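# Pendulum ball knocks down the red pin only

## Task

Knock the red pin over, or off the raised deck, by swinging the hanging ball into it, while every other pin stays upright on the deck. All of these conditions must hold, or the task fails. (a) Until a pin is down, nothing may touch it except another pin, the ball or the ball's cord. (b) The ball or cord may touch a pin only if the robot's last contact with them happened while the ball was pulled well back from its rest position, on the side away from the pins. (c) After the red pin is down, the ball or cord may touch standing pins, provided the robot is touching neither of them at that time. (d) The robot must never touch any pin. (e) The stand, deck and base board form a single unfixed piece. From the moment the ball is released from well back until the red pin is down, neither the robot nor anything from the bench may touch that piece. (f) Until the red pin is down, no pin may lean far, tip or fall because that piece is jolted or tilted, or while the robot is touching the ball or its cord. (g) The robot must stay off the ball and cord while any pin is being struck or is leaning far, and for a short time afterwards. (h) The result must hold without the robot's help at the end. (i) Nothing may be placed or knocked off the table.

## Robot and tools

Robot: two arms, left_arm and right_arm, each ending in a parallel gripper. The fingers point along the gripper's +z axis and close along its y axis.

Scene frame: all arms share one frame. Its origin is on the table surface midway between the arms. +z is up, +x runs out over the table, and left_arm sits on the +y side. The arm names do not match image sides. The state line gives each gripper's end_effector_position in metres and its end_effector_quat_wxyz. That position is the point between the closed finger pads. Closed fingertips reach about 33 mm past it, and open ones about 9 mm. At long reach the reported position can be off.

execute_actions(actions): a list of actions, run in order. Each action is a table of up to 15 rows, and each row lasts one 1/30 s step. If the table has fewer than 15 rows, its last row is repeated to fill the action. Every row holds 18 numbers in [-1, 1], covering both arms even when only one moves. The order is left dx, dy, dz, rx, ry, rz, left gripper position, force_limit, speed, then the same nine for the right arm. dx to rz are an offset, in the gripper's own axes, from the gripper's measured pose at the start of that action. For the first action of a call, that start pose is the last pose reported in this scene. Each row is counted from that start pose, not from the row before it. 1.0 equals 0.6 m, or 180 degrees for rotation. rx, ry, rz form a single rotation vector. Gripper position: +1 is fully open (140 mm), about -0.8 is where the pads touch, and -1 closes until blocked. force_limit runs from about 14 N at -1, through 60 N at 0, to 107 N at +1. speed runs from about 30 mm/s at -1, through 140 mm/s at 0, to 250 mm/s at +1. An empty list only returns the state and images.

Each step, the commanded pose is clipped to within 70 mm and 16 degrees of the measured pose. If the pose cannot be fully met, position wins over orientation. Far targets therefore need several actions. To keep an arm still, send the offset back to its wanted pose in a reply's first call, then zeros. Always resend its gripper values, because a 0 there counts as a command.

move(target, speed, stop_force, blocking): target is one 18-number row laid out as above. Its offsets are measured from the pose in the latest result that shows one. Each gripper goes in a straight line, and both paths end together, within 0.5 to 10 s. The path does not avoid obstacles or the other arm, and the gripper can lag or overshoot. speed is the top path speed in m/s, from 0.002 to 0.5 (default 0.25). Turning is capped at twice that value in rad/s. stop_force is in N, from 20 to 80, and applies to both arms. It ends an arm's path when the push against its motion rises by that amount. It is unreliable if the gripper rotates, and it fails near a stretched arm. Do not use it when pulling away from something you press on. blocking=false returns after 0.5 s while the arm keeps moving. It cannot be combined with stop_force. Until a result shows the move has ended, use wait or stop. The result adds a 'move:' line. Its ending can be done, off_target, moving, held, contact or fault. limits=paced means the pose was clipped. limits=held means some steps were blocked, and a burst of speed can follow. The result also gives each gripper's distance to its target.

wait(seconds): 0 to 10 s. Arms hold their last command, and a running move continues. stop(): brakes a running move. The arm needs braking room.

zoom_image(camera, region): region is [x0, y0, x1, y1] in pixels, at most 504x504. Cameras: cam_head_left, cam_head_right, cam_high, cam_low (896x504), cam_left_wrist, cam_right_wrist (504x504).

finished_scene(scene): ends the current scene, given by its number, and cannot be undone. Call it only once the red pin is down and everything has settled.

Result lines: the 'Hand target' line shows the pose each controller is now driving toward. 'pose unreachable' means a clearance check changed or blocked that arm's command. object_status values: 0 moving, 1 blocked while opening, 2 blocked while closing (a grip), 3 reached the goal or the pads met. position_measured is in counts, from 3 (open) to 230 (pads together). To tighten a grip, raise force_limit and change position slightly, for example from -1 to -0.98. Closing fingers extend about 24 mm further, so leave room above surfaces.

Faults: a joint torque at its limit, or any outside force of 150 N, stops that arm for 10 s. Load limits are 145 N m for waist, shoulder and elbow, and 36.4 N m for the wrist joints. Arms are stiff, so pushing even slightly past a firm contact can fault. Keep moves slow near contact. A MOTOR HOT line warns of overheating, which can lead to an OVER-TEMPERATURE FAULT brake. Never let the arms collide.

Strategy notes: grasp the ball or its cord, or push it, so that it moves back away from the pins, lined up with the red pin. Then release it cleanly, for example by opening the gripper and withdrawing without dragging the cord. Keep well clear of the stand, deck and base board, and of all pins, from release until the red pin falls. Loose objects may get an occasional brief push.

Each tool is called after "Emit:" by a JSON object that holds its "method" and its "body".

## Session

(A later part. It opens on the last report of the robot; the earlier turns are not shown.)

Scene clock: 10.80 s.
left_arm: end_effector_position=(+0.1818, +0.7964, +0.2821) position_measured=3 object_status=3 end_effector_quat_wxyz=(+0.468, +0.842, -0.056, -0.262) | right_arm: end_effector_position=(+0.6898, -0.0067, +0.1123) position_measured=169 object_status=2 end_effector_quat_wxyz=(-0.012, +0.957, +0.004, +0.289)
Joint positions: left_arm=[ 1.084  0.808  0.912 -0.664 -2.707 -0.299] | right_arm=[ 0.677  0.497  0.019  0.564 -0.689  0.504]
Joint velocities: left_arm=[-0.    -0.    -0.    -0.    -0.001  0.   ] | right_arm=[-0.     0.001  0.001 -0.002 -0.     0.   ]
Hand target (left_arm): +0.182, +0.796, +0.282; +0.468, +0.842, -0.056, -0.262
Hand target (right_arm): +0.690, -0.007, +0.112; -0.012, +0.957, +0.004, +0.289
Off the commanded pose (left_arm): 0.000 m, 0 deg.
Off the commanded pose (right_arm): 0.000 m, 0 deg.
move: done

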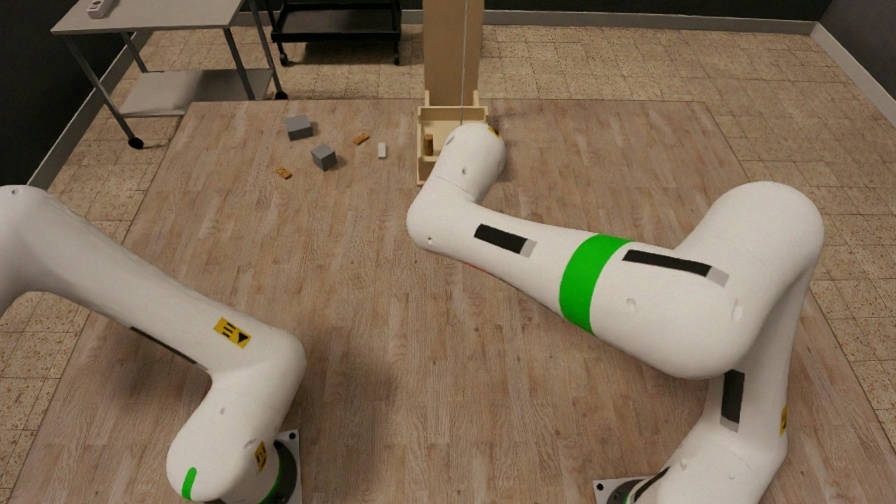

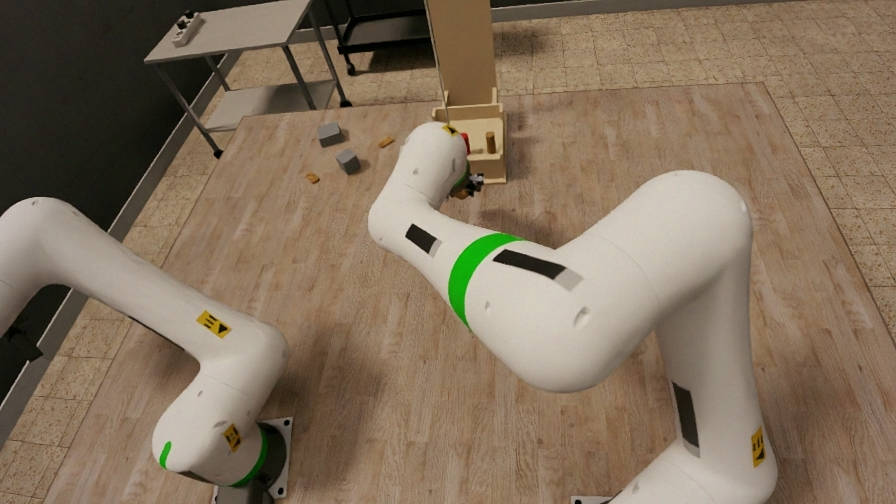

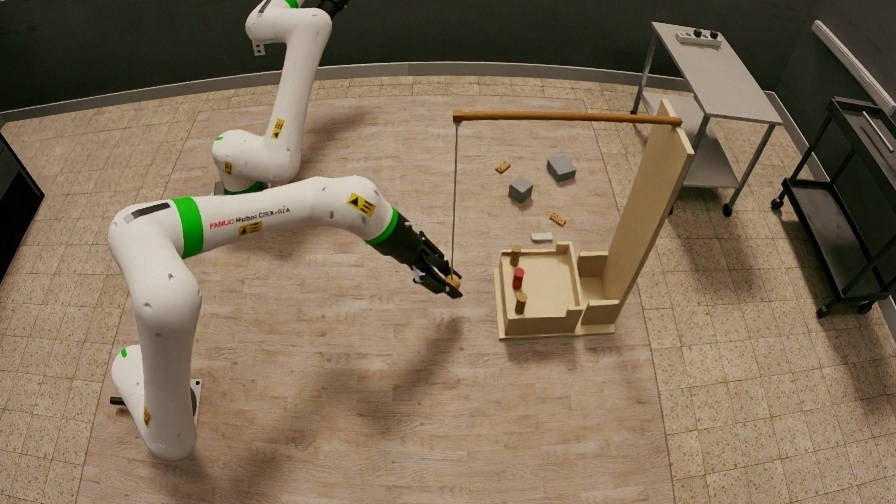

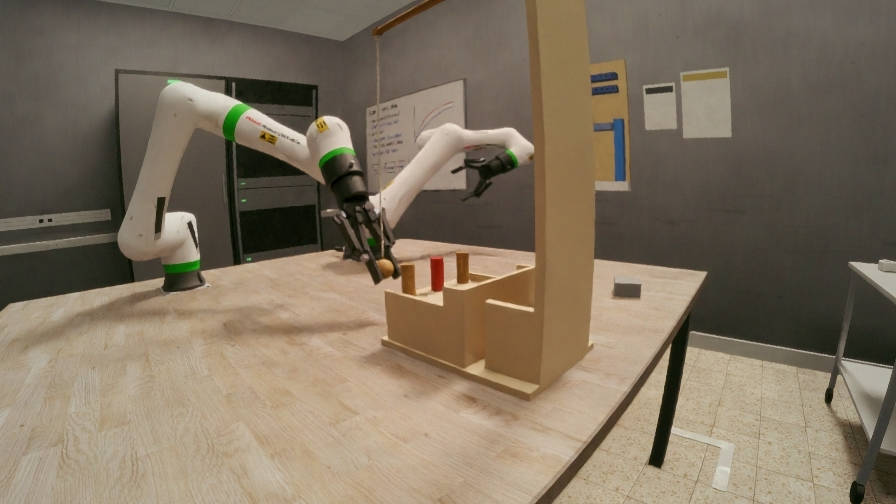

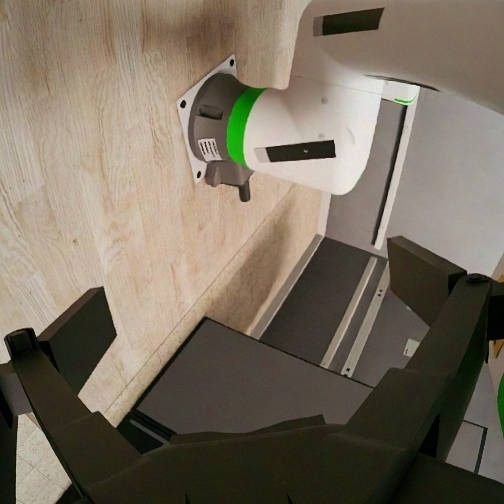

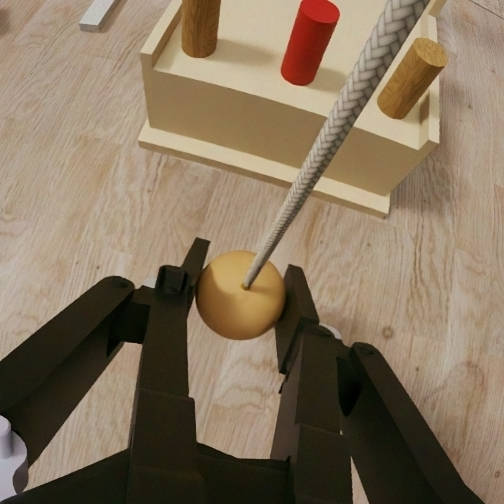

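Emit:
{"method": "move", "body": {"target": [0,0,0,0,0,0,1,0,0,-0.247,-0.009,-0.292,0,0,0,-1,-0.5,0], "speed": 0.15}}

Emit:
{"method": "execute_actions", "body": {"actions": [[[0,0,0,0,0,0,1,0,0,0,0,0,0,0,0,1,0,1]],[[0,0,0,0,0,0,1,0,0,-0.05,0,-0.1,0,0,0,1,0,1]]]}}

Emit:
{"method": "wait", "body": {"seconds": 2}}

Scene clock: 16.10 s.
left_arm: end_effector_position=(+0.1818, +0.7964, +0.2821) position_measured=3 object_status=3 end_effector_quat_wxyz=(+0.468, +0.842, -0.056, -0.262) | right_arm: end_effector_position=(+0.4693, -0.0058, +0.1769) position_measured=169 object_status=2 end_effector_quat_wxyz=(-0.012, +0.957, +0.004, +0.289)
Joint positions: left_arm=[ 1.084  0.808  0.912 -0.664 -2.707 -0.299] | right_arm=[ 0.99   0.028 -0.434  0.648 -0.863  0.19 ]
Joint velocities: left_arm=[ 0.    -0.     0.001 -0.    -0.001 -0.   ] | right_arm=[ 0.    -0.    -0.003 -0.    -0.     0.001]
Hand target (left_arm): +0.182, +0.796, +0.282; +0.468, +0.842, -0.056, -0.262
Hand target (right_arm): +0.469, -0.006, +0.177; -0.012, +0.957, +0.004, +0.289
Off the commanded pose (left_arm): 0.000 m, 0 deg.
Off the commanded pose (right_arm): 0.001 m, 0 deg.
move: done

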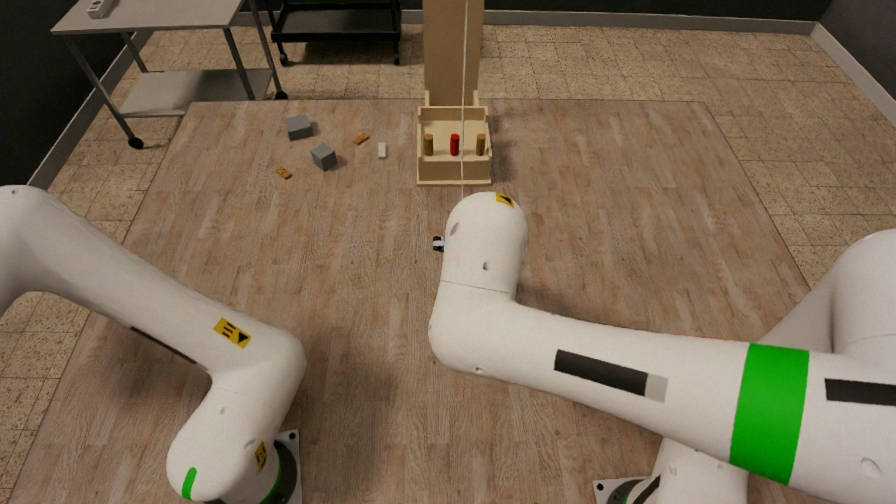

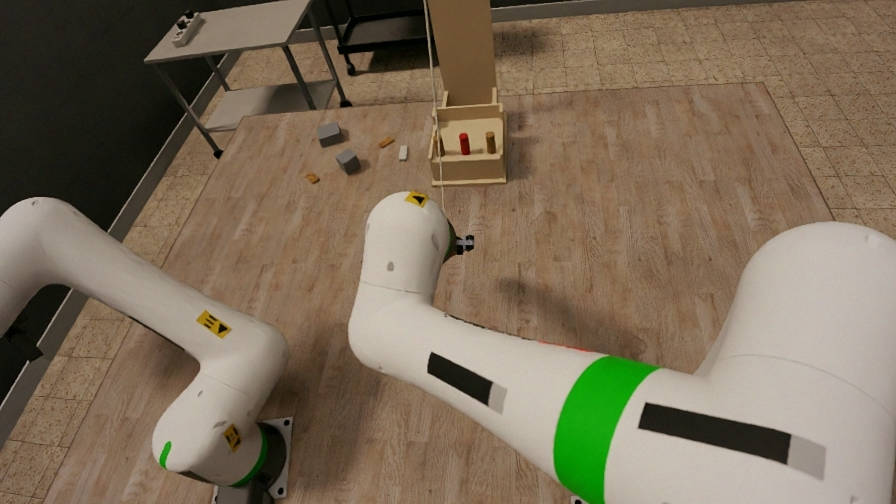

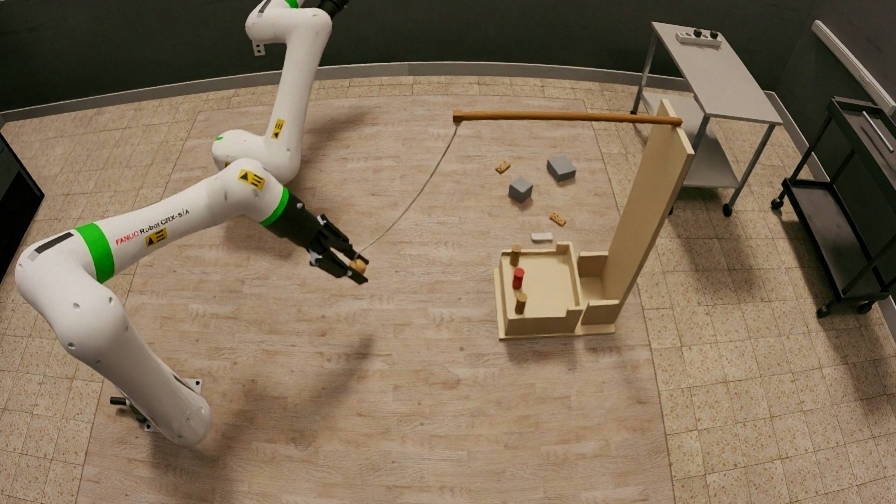

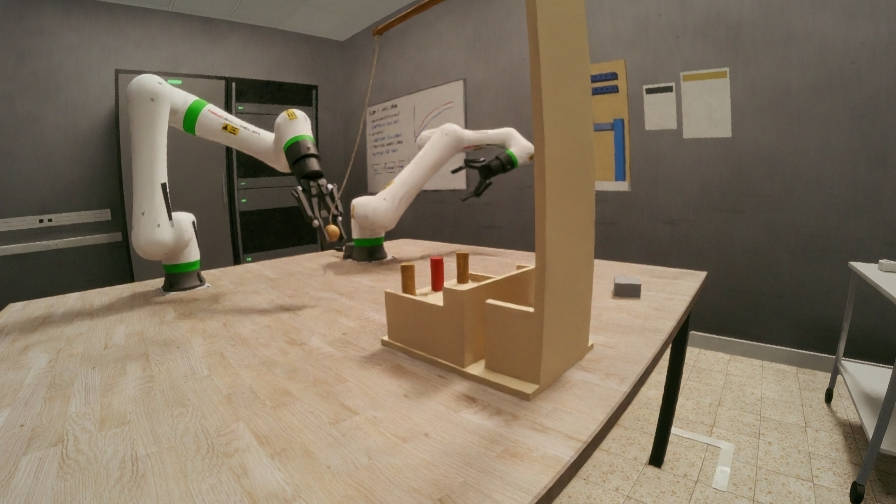

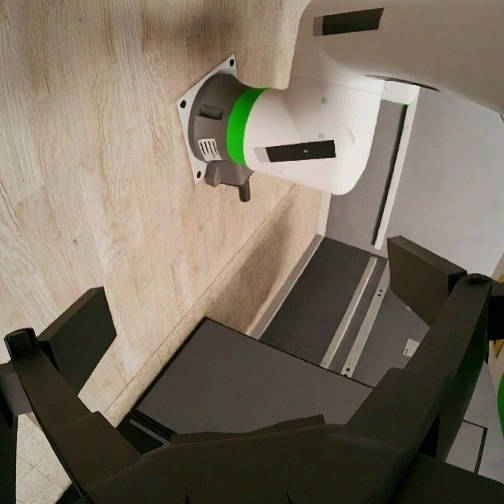

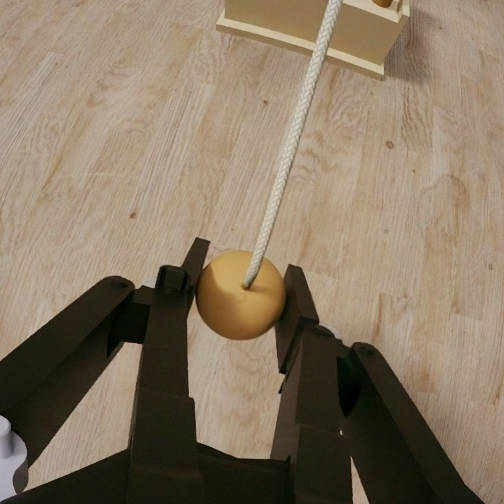

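Scene clock: 17.10 s.
left_arm: end_effector_position=(+0.1818, +0.7964, +0.2821) position_measured=3 object_status=3 end_effector_quat_wxyz=(+0.468, +0.842, -0.056, -0.262) | right_arm: end_effector_position=(+0.4111, -0.0075, +0.2103) position_measured=3 object_status=3 end_effector_quat_wxyz=(-0.013, +0.957, +0.004, +0.289)
Joint positions: left_arm=[ 1.084  0.808  0.912 -0.664 -2.707 -0.299] | right_arm=[ 1.117 -0.095 -0.469  0.627 -1.003  0.137]
Joint velocities: left_arm=[-0.     0.    -0.001 -0.     0.001  0.   ] | right_arm=[ 0.001 -0.002  0.    -0.001 -0.001 -0.   ]
Hand target (left_arm): +0.182, +0.796, +0.282; +0.468, +0.842, -0.056, -0.262
Hand target (right_arm): +0.411, -0.007, +0.210; -0.013, +0.957, +0.004, +0.289
Off the commanded pose (left_arm): 0.000 m, 0 deg.
Off the commanded pose (right_arm): 0.000 m, 0 deg.

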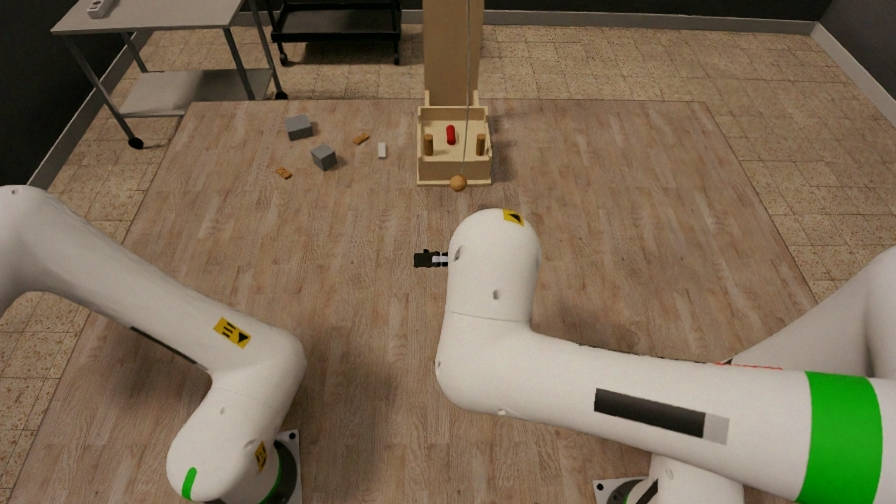

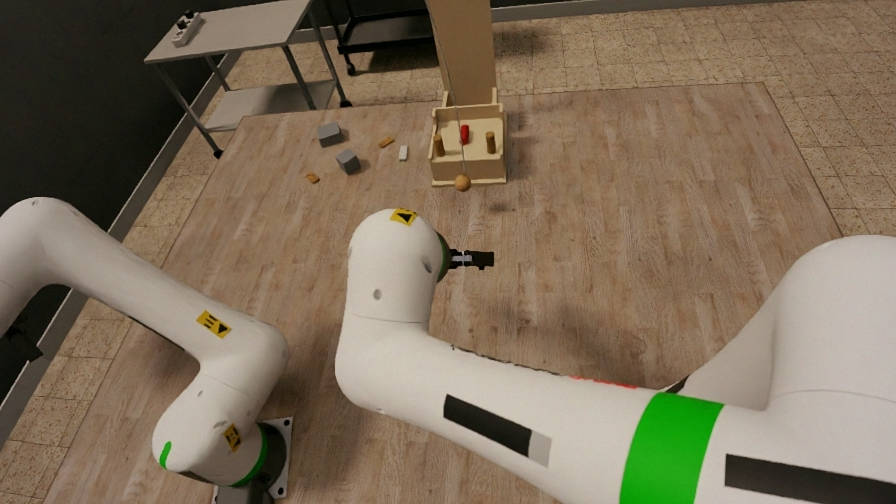

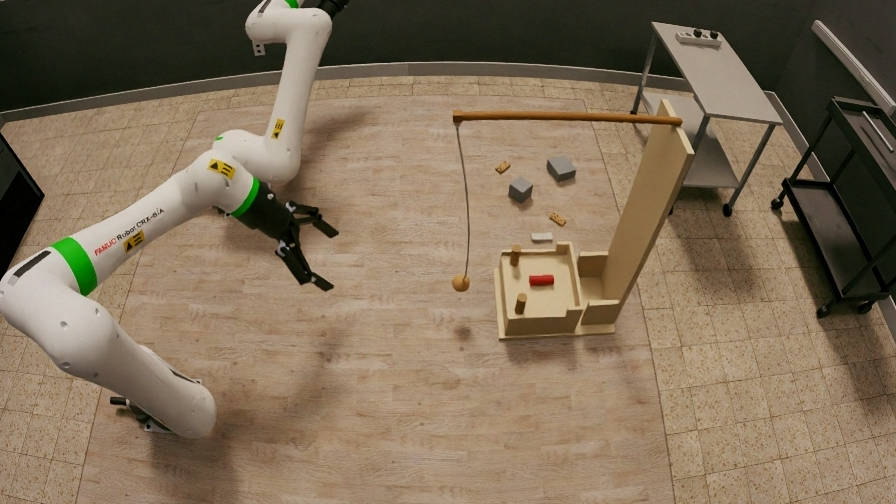

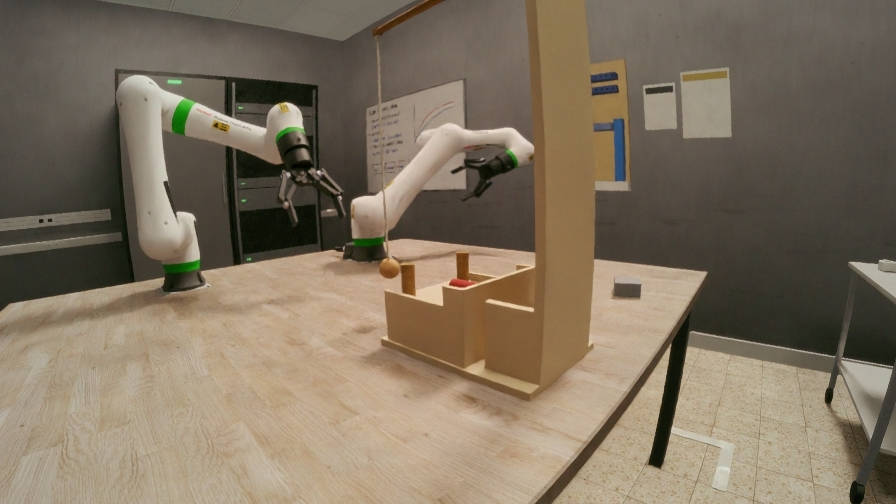

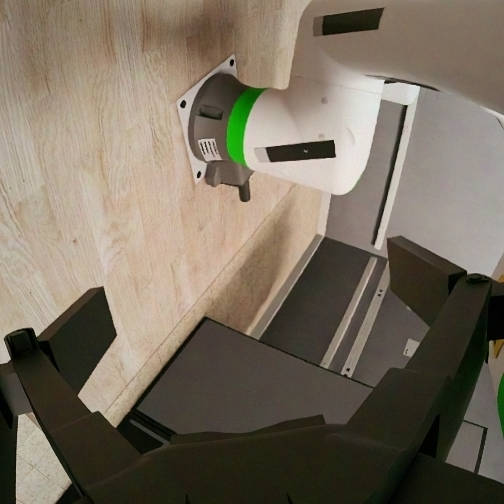

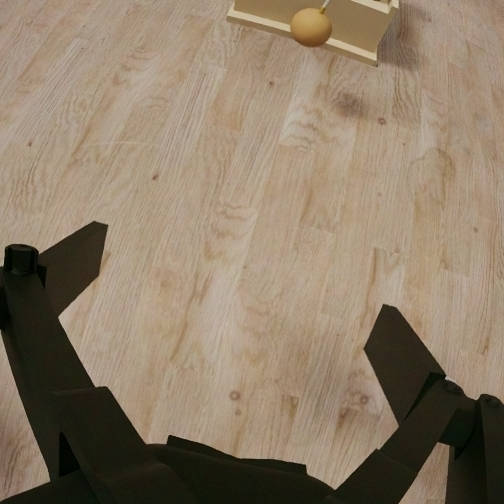

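Scene clock: 19.10 s.
left_arm: end_effector_position=(+0.1818, +0.7964, +0.2821) position_measured=3 object_status=3 end_effector_quat_wxyz=(+0.468, +0.842, -0.056, -0.262) | right_arm: end_effector_position=(+0.4111, -0.0074, +0.2104) position_measured=3 object_status=3 end_effector_quat_wxyz=(-0.013, +0.957, +0.004, +0.289)
Joint positions: left_arm=[ 1.084  0.808  0.912 -0.664 -2.707 -0.299] | right_arm=[ 1.117 -0.095 -0.469  0.627 -1.003  0.137]
Joint velocities: left_arm=[-0.     0.    -0.    -0.001  0.     0.   ] | right_arm=[ 0.     0.004 -0.002 -0.     0.     0.002]
Hand target (left_arm): +0.182, +0.796, +0.282; +0.468, +0.842, -0.056, -0.262
Hand target (right_arm): +0.411, -0.007, +0.210; -0.013, +0.957, +0.004, +0.289
Off the commanded pose (left_arm): 0.000 m, 0 deg.
Off the commanded pose (right_arm): 0.000 m, 0 deg.
wait: 2.00 s; at rest by 0.17 s

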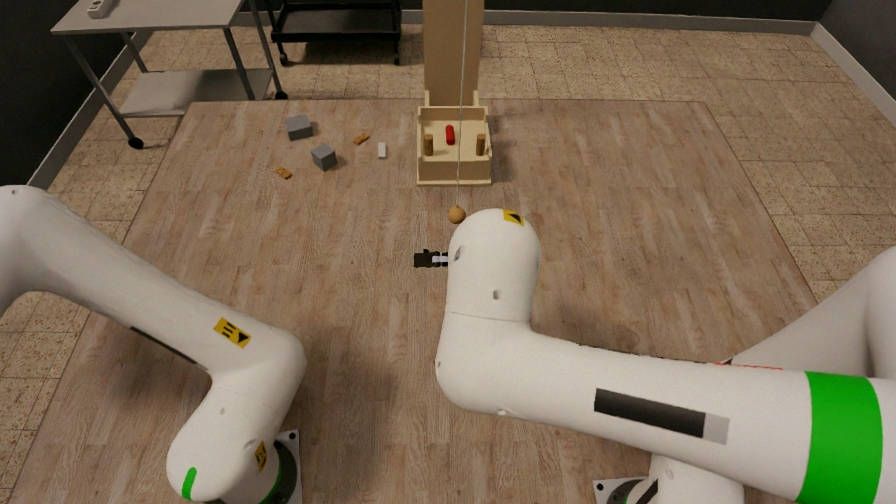

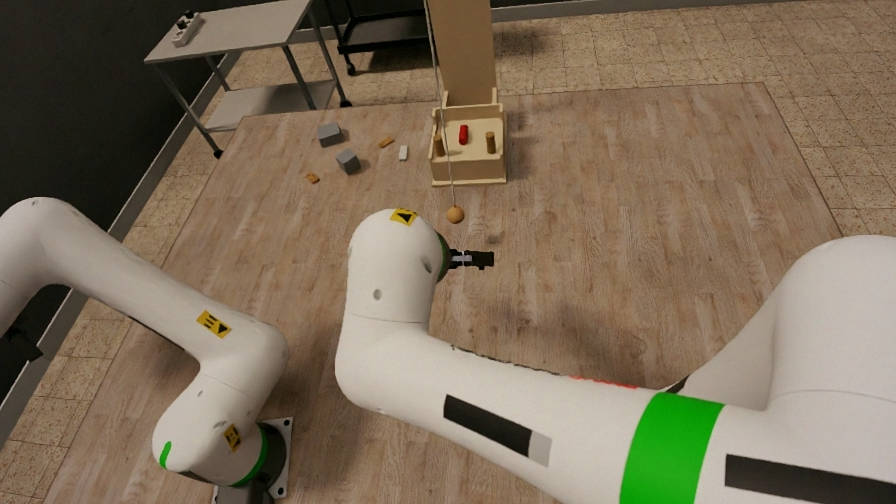

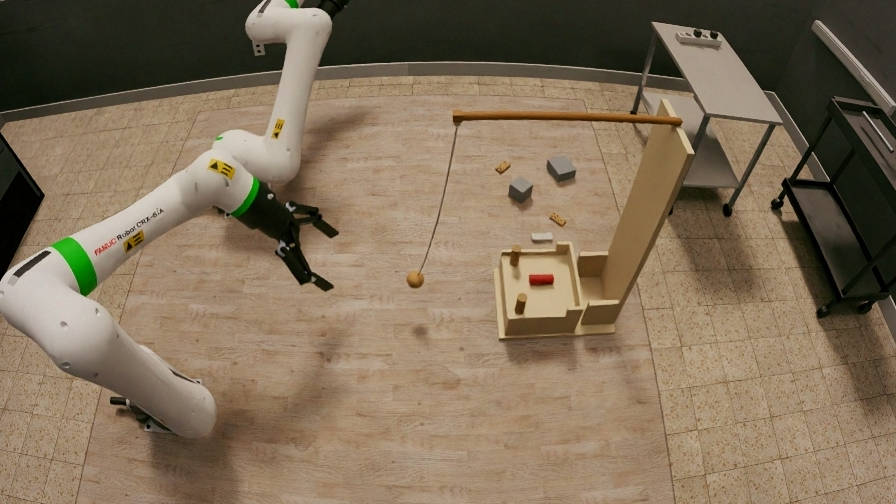

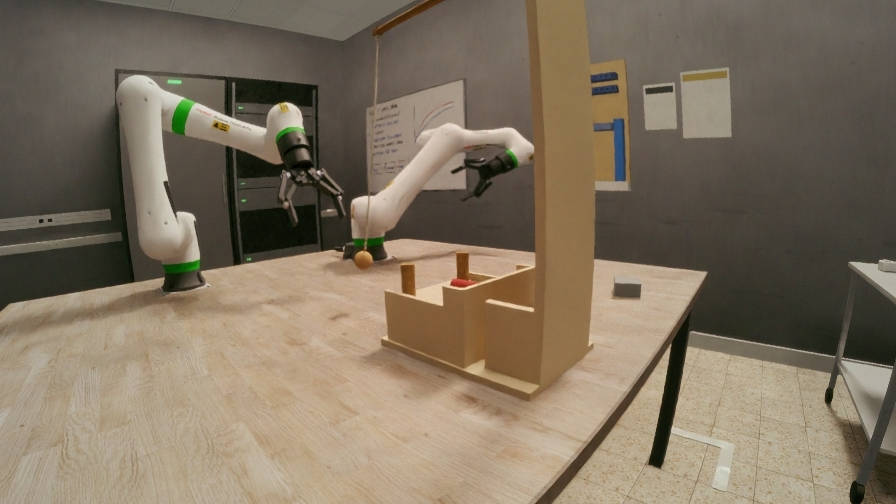

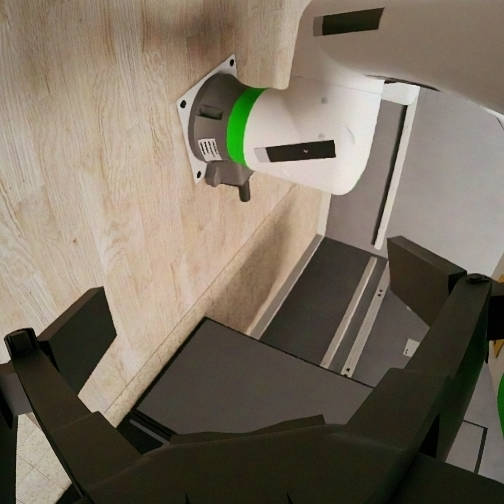

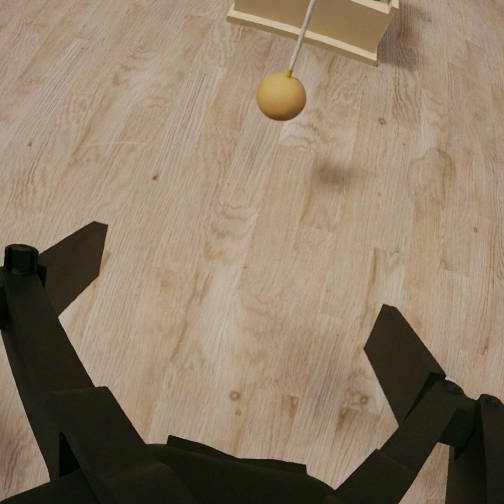

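Emit:
{"method": "finished_scene", "body": {"scene": 2}}

The scene is finished: the task was done.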